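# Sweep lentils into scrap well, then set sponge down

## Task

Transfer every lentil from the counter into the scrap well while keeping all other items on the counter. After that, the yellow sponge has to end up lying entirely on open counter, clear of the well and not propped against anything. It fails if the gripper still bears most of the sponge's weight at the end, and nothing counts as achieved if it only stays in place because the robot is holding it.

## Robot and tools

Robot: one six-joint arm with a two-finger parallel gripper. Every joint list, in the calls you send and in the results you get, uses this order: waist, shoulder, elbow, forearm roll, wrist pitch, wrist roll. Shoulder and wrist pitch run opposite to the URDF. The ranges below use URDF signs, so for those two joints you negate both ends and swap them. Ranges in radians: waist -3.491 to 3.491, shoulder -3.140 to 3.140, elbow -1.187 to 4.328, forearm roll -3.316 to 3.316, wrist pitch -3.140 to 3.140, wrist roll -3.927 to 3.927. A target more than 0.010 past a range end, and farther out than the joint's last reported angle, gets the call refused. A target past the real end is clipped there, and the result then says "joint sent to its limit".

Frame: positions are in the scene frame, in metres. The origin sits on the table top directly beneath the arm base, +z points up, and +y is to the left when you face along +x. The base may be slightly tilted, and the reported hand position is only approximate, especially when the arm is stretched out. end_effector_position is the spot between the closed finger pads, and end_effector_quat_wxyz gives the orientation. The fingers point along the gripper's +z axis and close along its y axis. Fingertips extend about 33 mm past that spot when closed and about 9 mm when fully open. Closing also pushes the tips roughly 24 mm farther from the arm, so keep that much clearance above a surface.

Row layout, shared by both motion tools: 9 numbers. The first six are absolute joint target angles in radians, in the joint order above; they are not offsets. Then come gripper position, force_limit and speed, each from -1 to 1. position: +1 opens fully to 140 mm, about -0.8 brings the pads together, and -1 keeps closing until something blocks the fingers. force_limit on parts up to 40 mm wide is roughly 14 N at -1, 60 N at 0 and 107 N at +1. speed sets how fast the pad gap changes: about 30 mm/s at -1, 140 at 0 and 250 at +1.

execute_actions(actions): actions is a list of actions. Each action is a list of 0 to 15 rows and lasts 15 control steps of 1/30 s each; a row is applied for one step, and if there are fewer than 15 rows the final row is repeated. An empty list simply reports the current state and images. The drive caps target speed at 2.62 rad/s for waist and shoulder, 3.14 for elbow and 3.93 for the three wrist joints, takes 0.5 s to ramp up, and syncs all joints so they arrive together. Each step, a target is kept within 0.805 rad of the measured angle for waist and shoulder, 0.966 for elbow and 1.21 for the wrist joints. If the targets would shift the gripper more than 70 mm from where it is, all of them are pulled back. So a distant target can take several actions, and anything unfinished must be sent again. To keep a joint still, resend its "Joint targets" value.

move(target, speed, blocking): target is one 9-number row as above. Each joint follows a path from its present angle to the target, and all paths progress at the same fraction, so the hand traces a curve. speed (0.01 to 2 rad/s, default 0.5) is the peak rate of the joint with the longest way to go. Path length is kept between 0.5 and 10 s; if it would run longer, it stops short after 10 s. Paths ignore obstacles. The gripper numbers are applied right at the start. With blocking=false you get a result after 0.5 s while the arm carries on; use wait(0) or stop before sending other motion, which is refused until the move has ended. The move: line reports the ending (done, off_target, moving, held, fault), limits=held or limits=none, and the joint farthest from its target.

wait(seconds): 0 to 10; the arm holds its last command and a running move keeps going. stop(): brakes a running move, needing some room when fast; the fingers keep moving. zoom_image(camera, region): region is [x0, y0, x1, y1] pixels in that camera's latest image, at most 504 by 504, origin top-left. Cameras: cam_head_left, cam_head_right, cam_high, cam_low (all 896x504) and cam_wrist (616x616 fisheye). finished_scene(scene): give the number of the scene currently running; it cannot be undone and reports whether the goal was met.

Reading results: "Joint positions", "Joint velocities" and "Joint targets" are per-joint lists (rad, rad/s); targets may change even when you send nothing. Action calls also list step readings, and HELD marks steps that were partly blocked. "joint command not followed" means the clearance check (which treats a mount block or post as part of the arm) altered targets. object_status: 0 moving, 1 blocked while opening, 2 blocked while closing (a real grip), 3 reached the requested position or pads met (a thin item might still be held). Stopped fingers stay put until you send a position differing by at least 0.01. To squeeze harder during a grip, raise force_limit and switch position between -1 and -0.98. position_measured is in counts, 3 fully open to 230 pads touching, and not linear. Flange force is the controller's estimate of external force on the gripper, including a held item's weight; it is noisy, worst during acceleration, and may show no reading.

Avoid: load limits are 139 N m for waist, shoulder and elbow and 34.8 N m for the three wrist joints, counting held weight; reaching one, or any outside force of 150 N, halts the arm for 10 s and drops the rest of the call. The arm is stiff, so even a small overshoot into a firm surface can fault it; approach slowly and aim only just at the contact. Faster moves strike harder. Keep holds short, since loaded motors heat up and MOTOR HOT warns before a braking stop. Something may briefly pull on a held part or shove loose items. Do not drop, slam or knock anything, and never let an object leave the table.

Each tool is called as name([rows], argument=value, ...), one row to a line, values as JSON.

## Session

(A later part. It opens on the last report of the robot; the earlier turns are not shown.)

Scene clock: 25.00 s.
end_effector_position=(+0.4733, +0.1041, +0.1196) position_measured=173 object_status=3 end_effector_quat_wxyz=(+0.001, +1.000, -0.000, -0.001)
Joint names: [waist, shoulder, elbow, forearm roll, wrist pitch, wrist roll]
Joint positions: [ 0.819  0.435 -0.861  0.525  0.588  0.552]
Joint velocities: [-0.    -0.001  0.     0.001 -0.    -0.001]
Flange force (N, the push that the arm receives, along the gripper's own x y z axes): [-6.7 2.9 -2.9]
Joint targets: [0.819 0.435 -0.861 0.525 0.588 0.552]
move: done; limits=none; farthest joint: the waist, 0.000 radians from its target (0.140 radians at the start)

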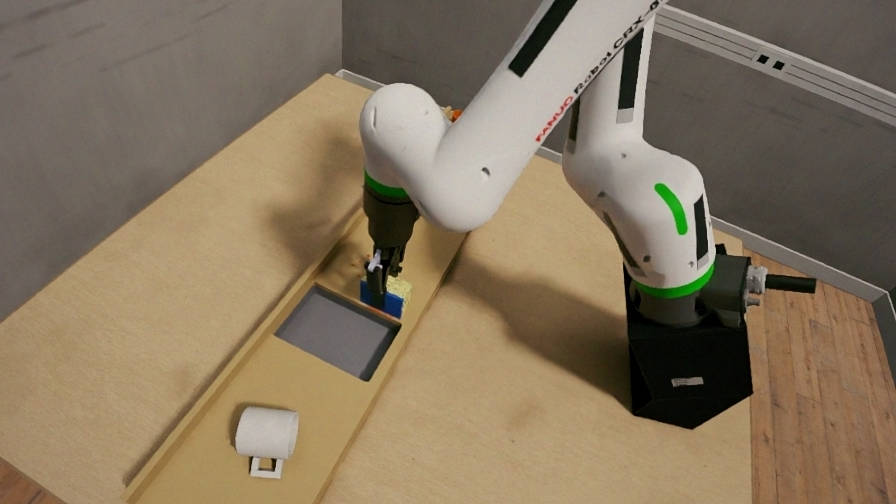

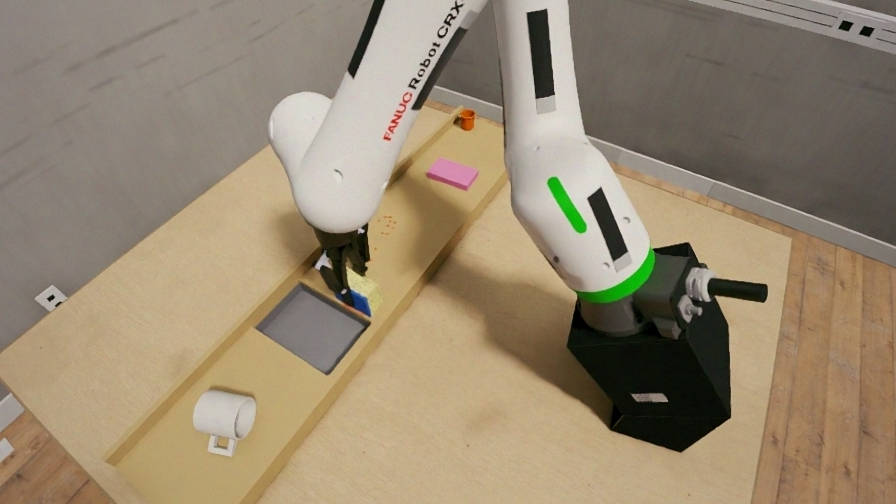

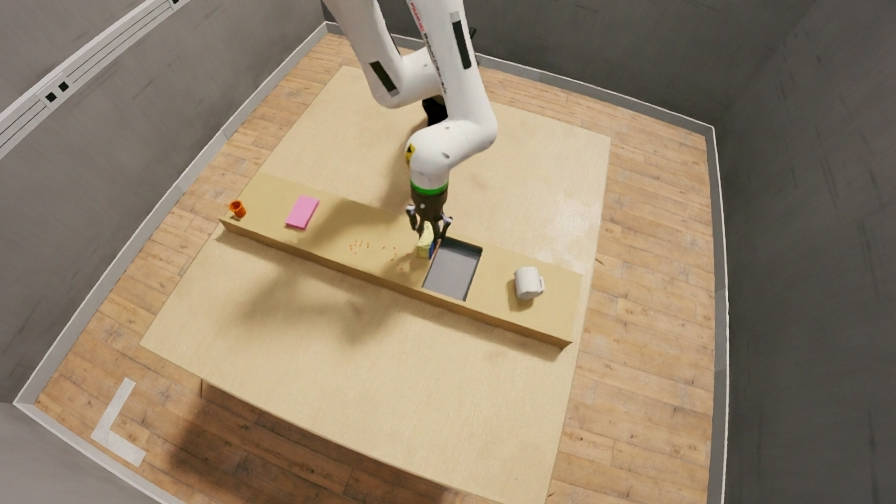

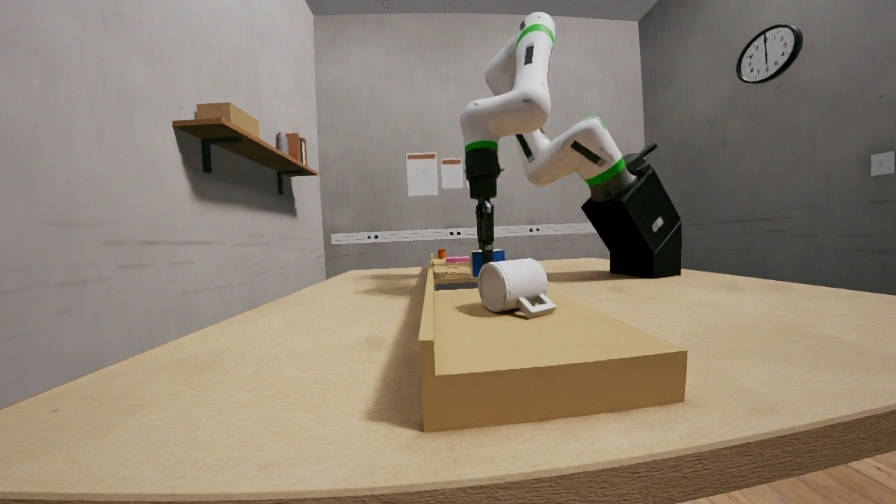

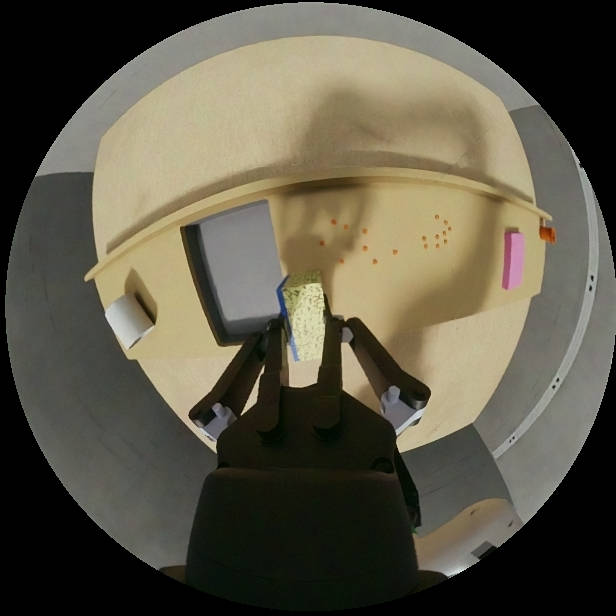

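move(target=[0.872,0.415,-0.85,0.572,0.607,0.47,-0.36,-1,-1], speed=0.15)

move(target=[0.8,0.65,-0.85,0.4,0.82,0.7,-0.36,-1,-1], speed=0.4)

move(target=[-0.12,0.135,-0.308,-0.413,0.82,2.045,-0.36,-1,-1], speed=0.7)

move(target=[-0.102,0.085,-0.308,-0.413,0.77,2.045,-0.36,-1,-1], speed=0.06)

move(target=[0.1195,0.189,-0.4257,-0.237,0.688,1.743,-0.31,-1,-1], speed=0.2)

zoom_image(camera="cam_head_left", region=[260,140,520,390])

Scene clock: 26.57 s.
end_effector_position=(+0.4757, +0.1256, +0.1197) position_measured=174 object_status=3 end_effector_quat_wxyz=(+0.002, +1.000, +0.000, -0.000)
Joint names: [waist, shoulder, elbow, forearm roll, wrist pitch, wrist roll]
Joint positions: [ 0.872  0.415 -0.85   0.572  0.607  0.47 ]
Joint velocities: [ 0.     0.     0.    -0.002  0.    -0.001]
Flange force (N, the push that the arm receives, along the gripper's own x y z axes): [-5.5 2.5 -1.0]
Joint targets: [0.872 0.415 -0.850 0.572 0.607 0.470]
move: done; limits=none; farthest joint: the waist, 0.000 radians from its target (0.053 radians at the start)

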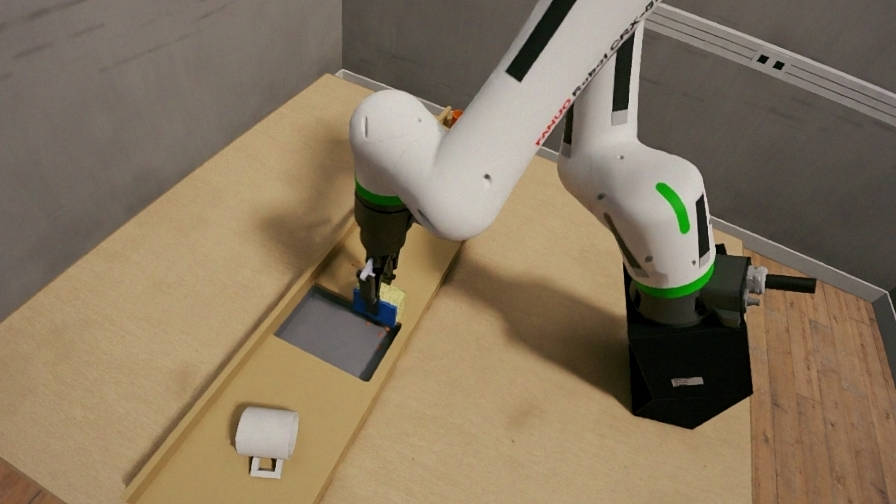

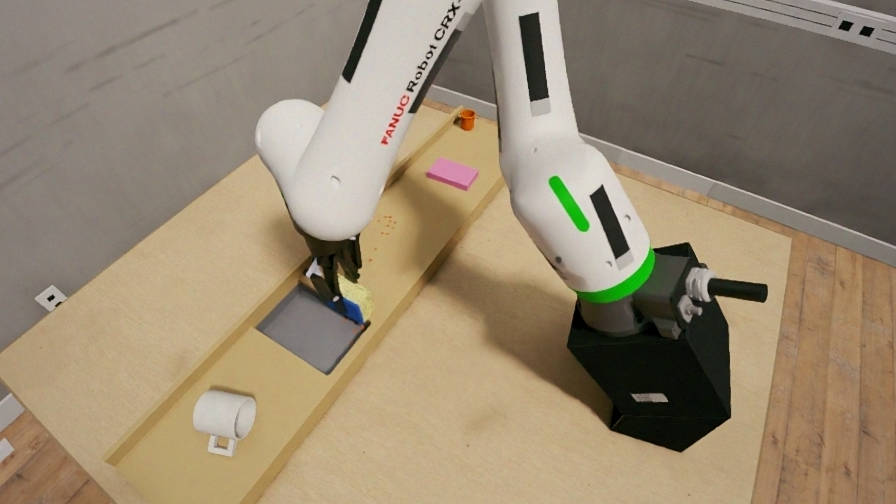

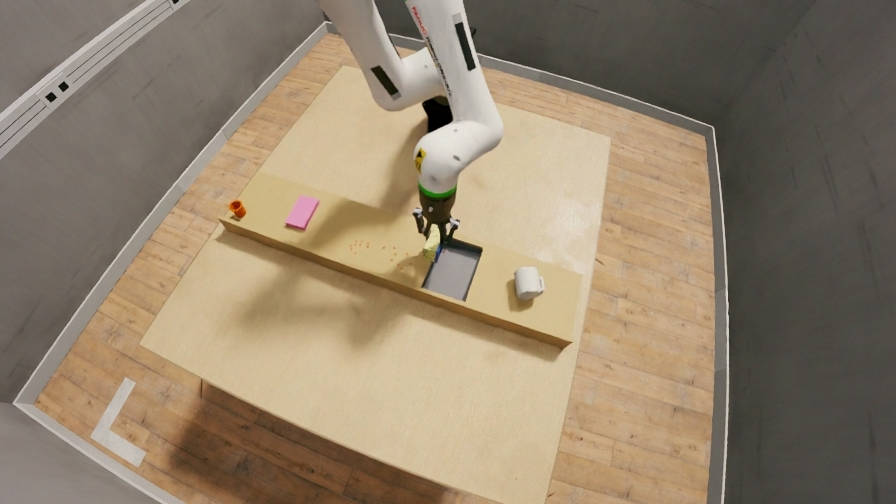

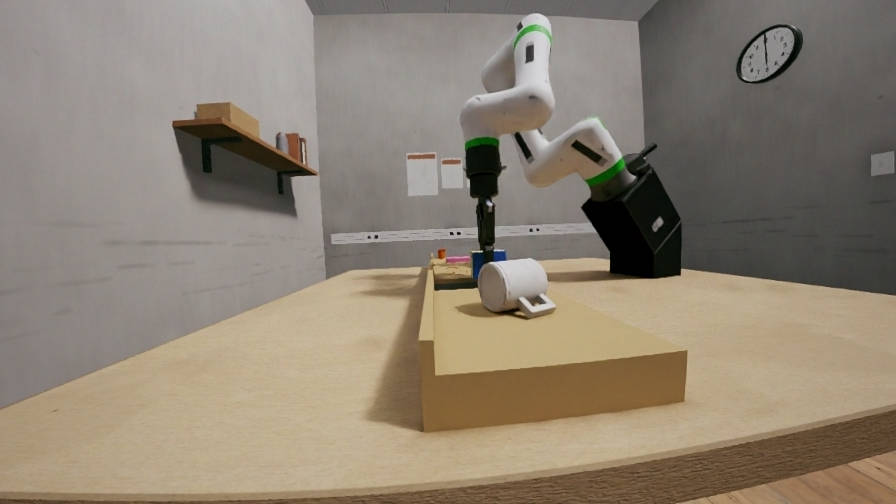

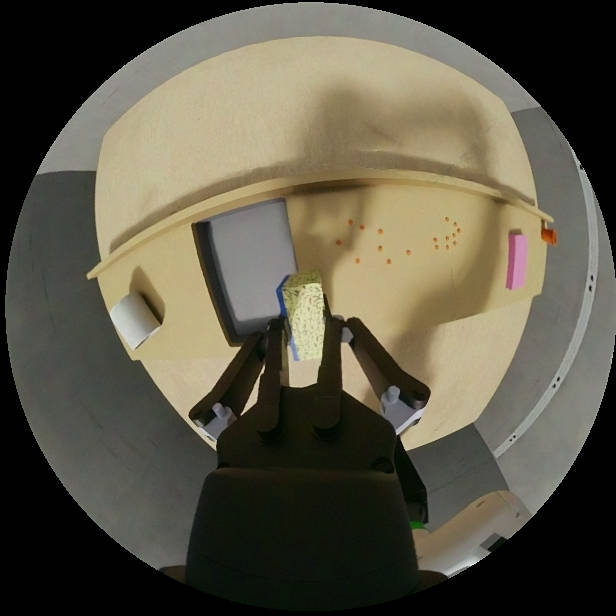

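Scene clock: 27.53 s.
end_effector_position=(+0.4565, +0.0513, +0.1821) position_measured=174 object_status=3 end_effector_quat_wxyz=(+0.017, +1.000, -0.013, -0.009)
Joint names: [waist, shoulder, elbow, forearm roll, wrist pitch, wrist roll]
Joint positions: [ 0.8   0.65 -0.85  0.4   0.82  0.7 ]
Joint velocities: [-0.    -0.     0.    -0.     0.001  0.   ]
Flange force (N, the push that the arm receives, along the gripper's own x y z axes): [-8.0 1.6 -0.3]
Joint targets: [0.800 0.650 -0.850 0.400 0.820 0.700]
move: done; limits=none; farthest joint: the waist, 0.000 radians from its target (0.072 radians at the start)

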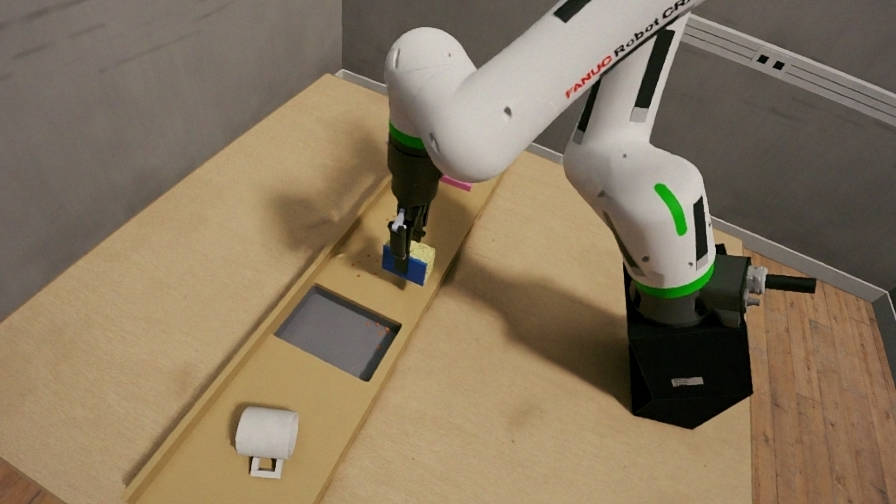

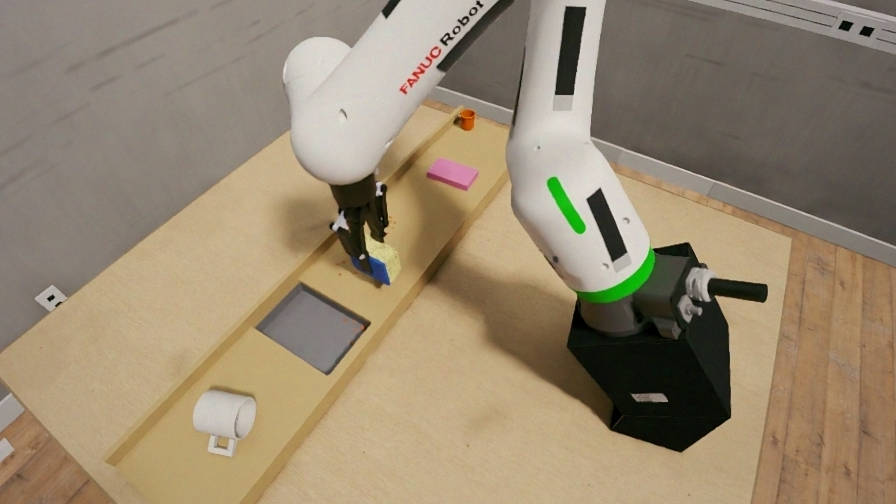

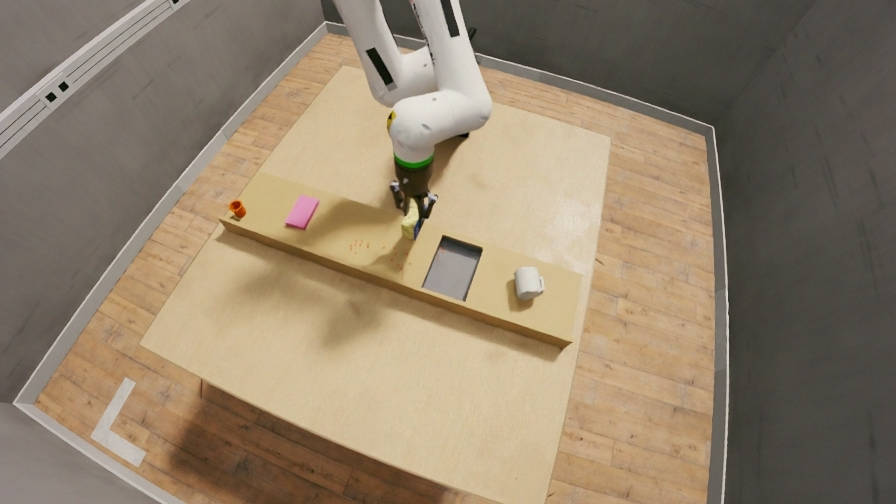

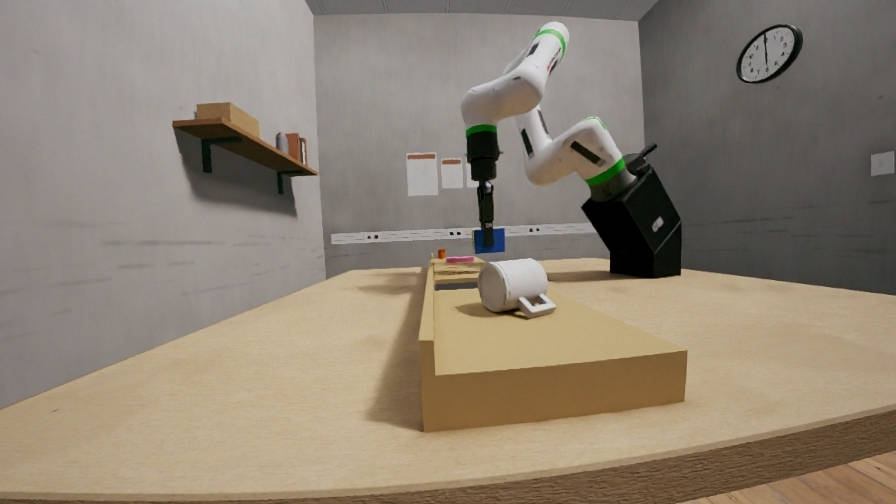

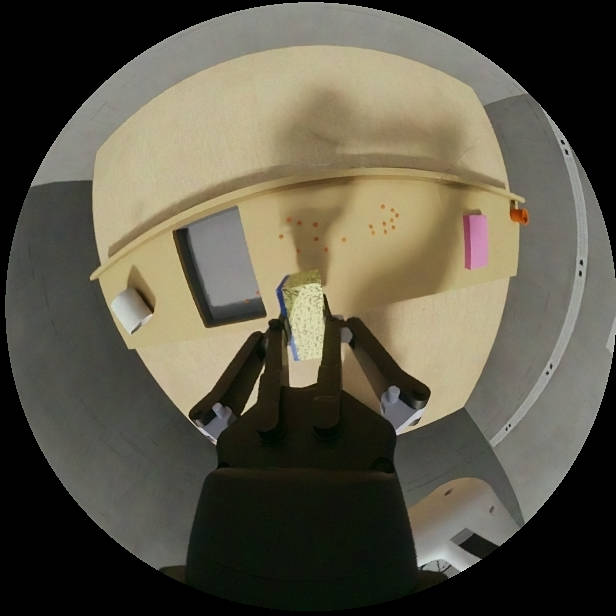

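Scene clock: 29.87 s.
end_effector_position=(+0.5429, -0.1653, +0.1450) position_measured=174 object_status=3 end_effector_quat_wxyz=(-0.002, +1.000, +0.000, +0.002)
Joint names: [waist, shoulder, elbow, forearm roll, wrist pitch, wrist roll]
Joint positions: [-0.12   0.135 -0.308 -0.413  0.82   2.045]
Joint velocities: [-0.    -0.    -0.     0.001  0.001  0.001]
Flange force (N, the push that the arm receives, along the gripper's own x y z axes): [-6.8 -7.6 -4.8]
Joint targets: [-0.120 0.135 -0.308 -0.413 0.820 2.045]
move: done; limits=none; farthest joint: the waist, 0.000 radians from its target (0.920 radians at the start)

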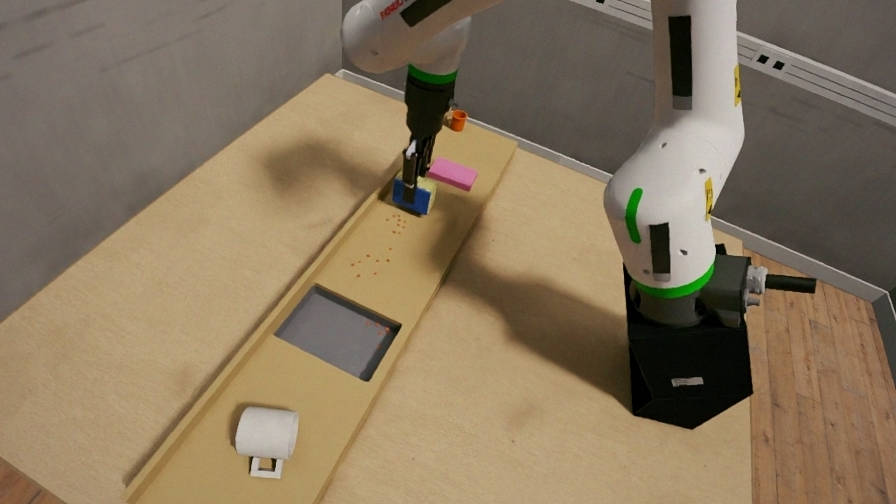

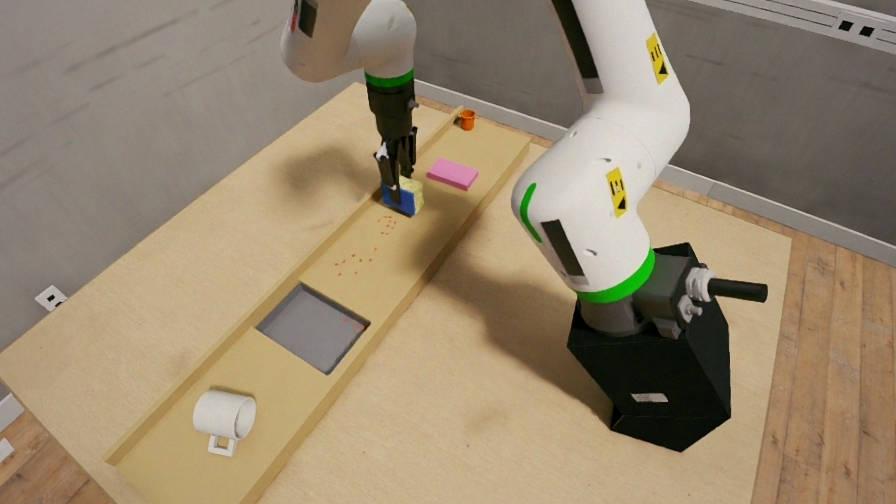

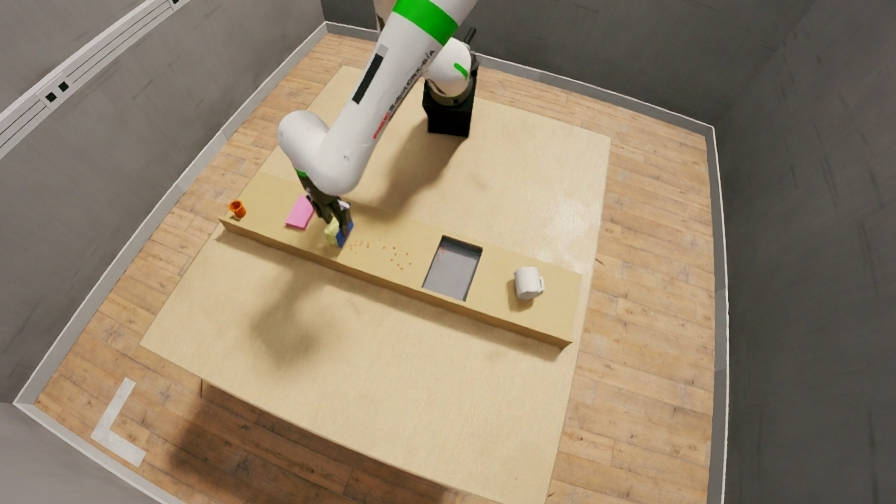

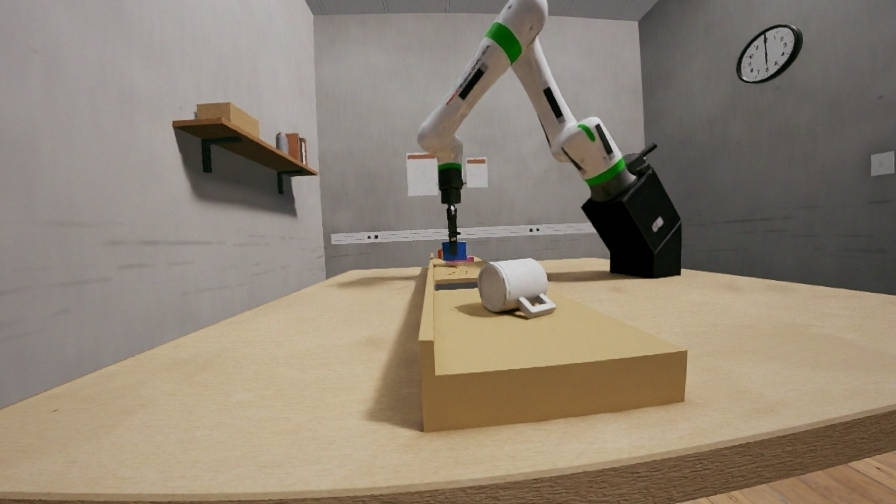

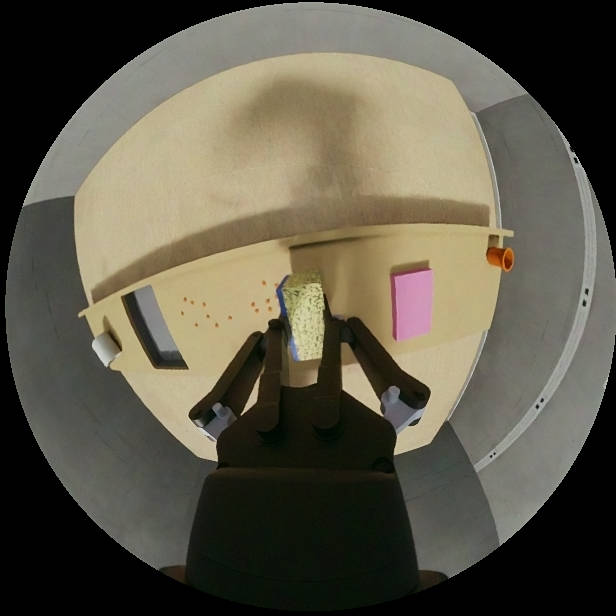

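Scene clock: 30.97 s.
end_effector_position=(+0.5432, -0.1675, +0.1200) position_measured=174 object_status=3 end_effector_quat_wxyz=(-0.000, +1.000, -0.000, -0.000)
Joint names: [waist, shoulder, elbow, forearm roll, wrist pitch, wrist roll]
Joint positions: [-0.102  0.085 -0.308 -0.413  0.77   2.045]
Joint velocities: [-0.     0.002 -0.     0.     0.001  0.001]
Flange force (N, the push that the arm receives, along the gripper's own x y z axes): [-6.4 -6.7 -6.9]
Joint targets: [-0.102 0.085 -0.308 -0.413 0.770 2.045]
move: done; limits=none; farthest joint: the waist, 0.000 radians from its target (0.018 radians at the start)

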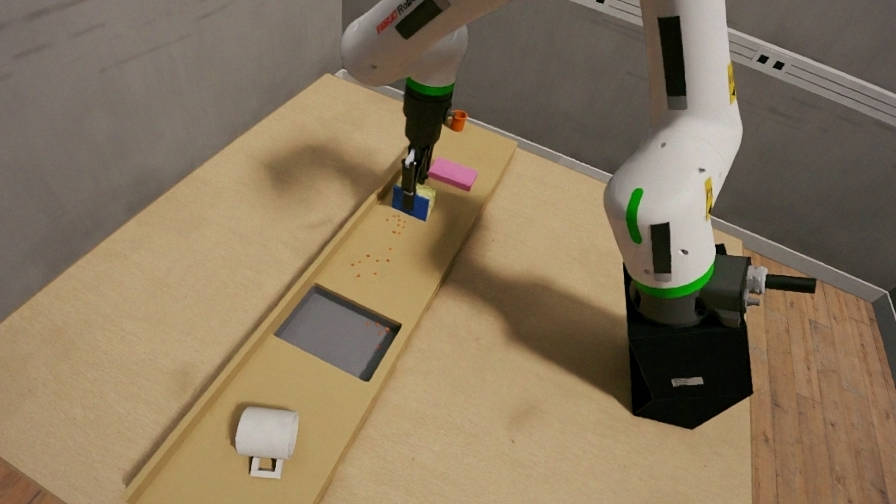

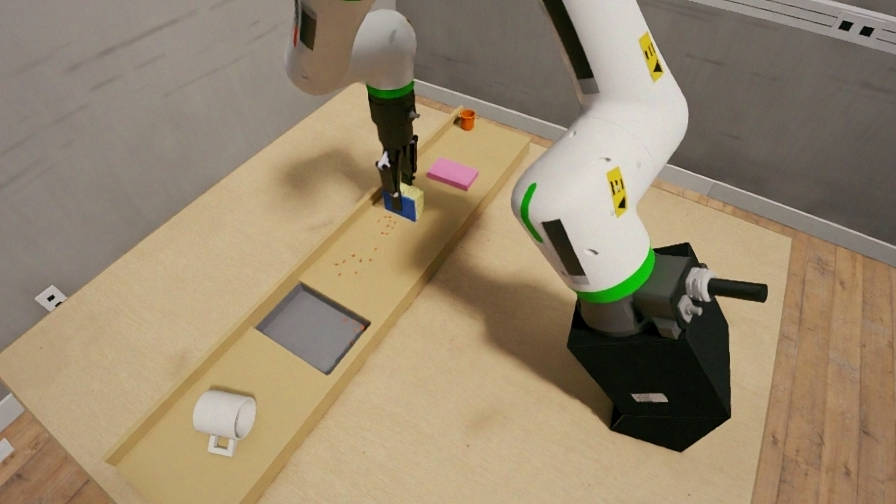

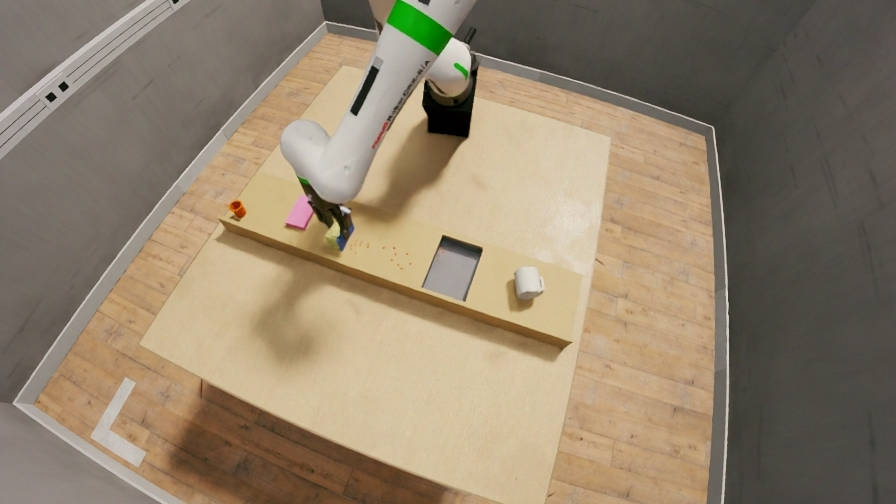

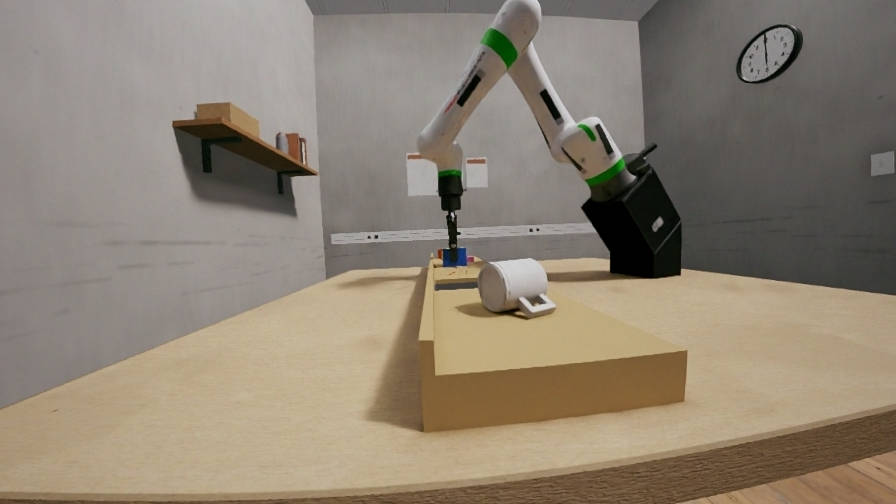

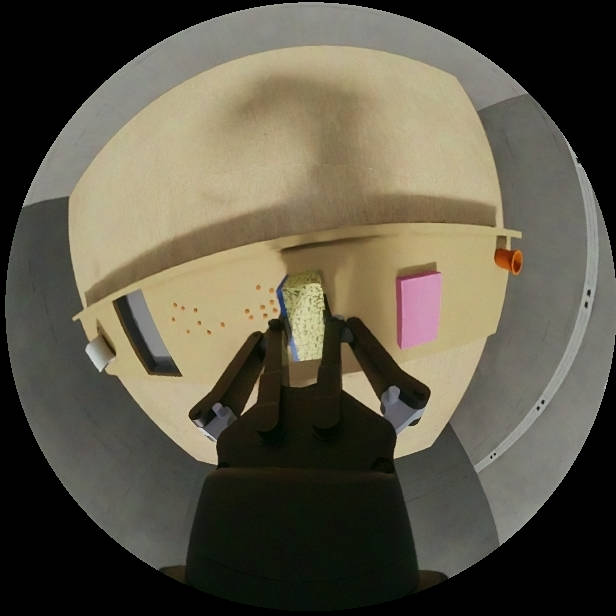

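Scene clock: 32.80 s.
end_effector_position=(+0.5448, -0.0953, +0.1192) position_measured=168 object_status=3 end_effector_quat_wxyz=(+0.000, +1.000, -0.000, -0.001)
Joint names: [waist, shoulder, elbow, forearm roll, wrist pitch, wrist roll]
Joint positions: [ 0.119  0.189 -0.426 -0.237  0.688  1.743]
Joint velocities: [-0.     0.001  0.    -0.001  0.001 -0.001]
Flange force (N, the push that the arm receives, along the gripper's own x y z axes): [-4.4 -1.8 -5.5]
Joint targets: [0.119 0.189 -0.426 -0.237 0.688 1.743]
move: done; limits=none; farthest joint: the waist, 0.000 radians from its target (0.222 radians at the start)

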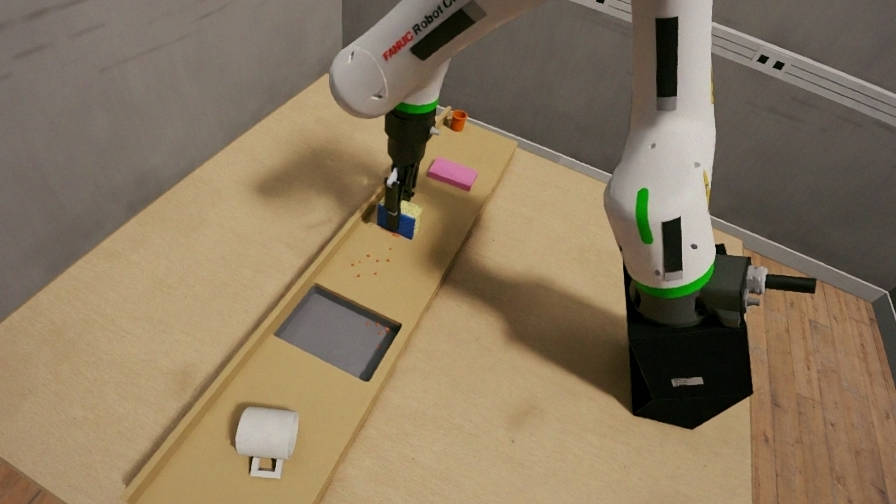

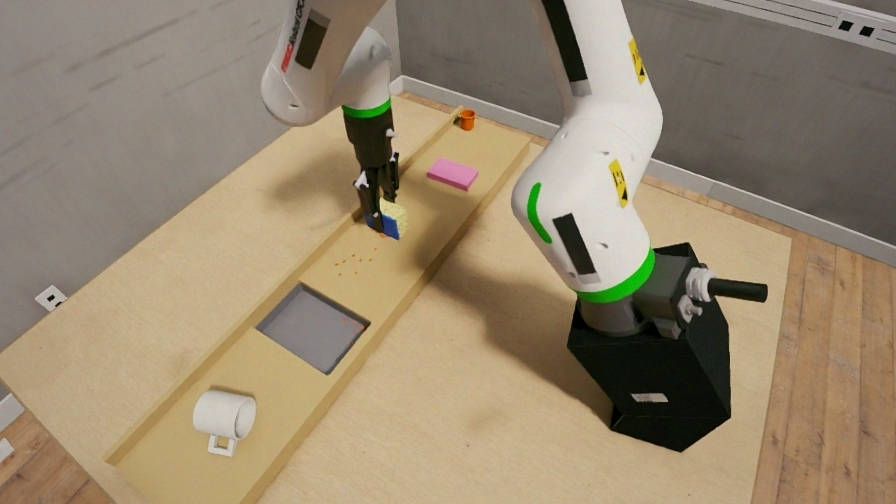

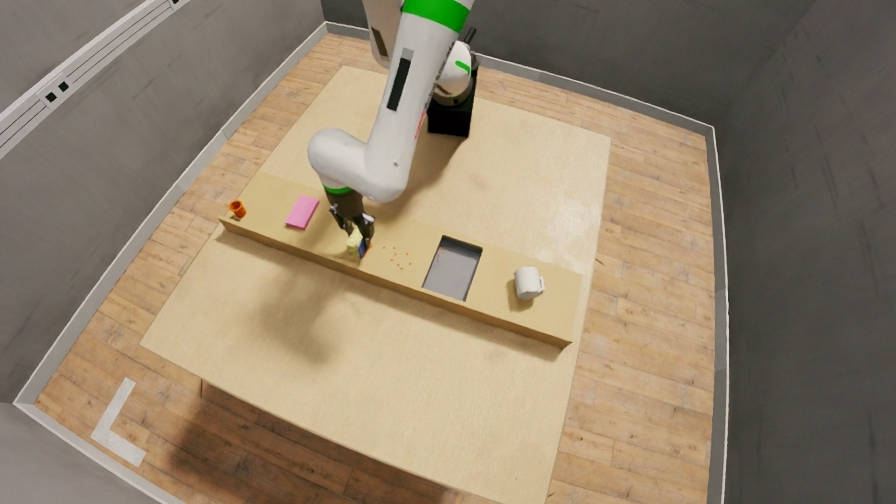

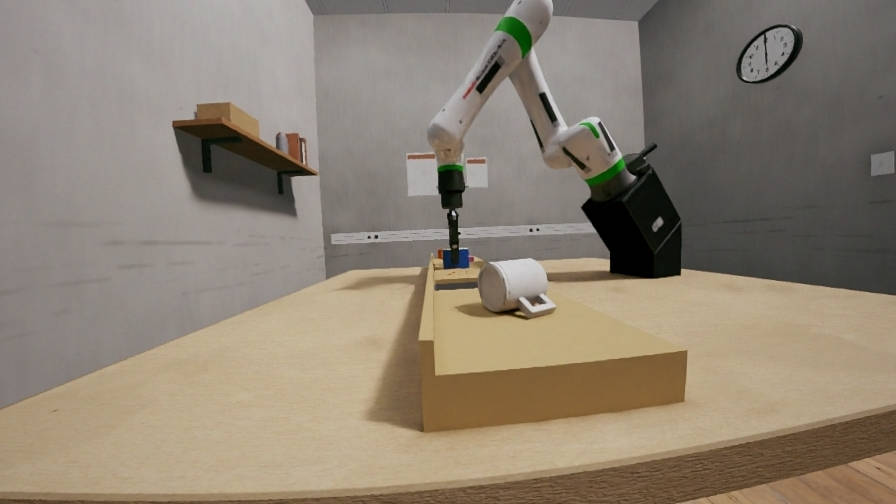

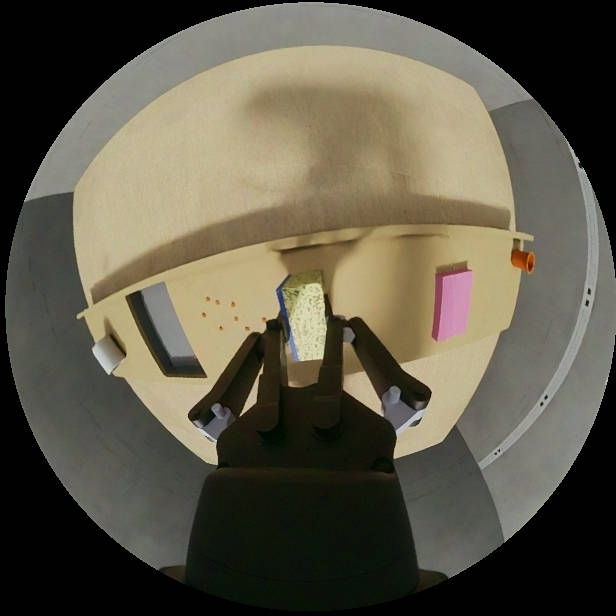

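Region (260, 140, 520, 390) of cam_head_left's 896x504 image, scaled by 1.938, with more detail than that image has; it fills the top 485 rows of this view, and the rest is white.

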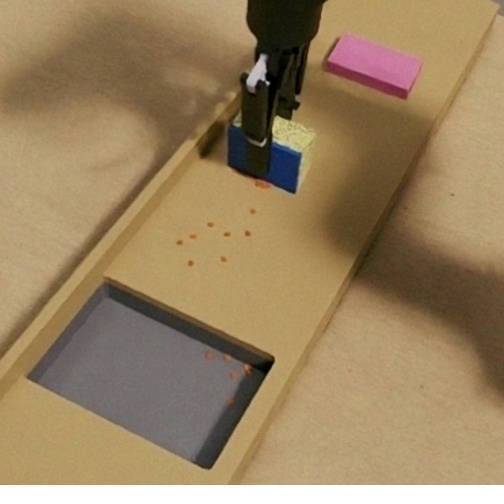

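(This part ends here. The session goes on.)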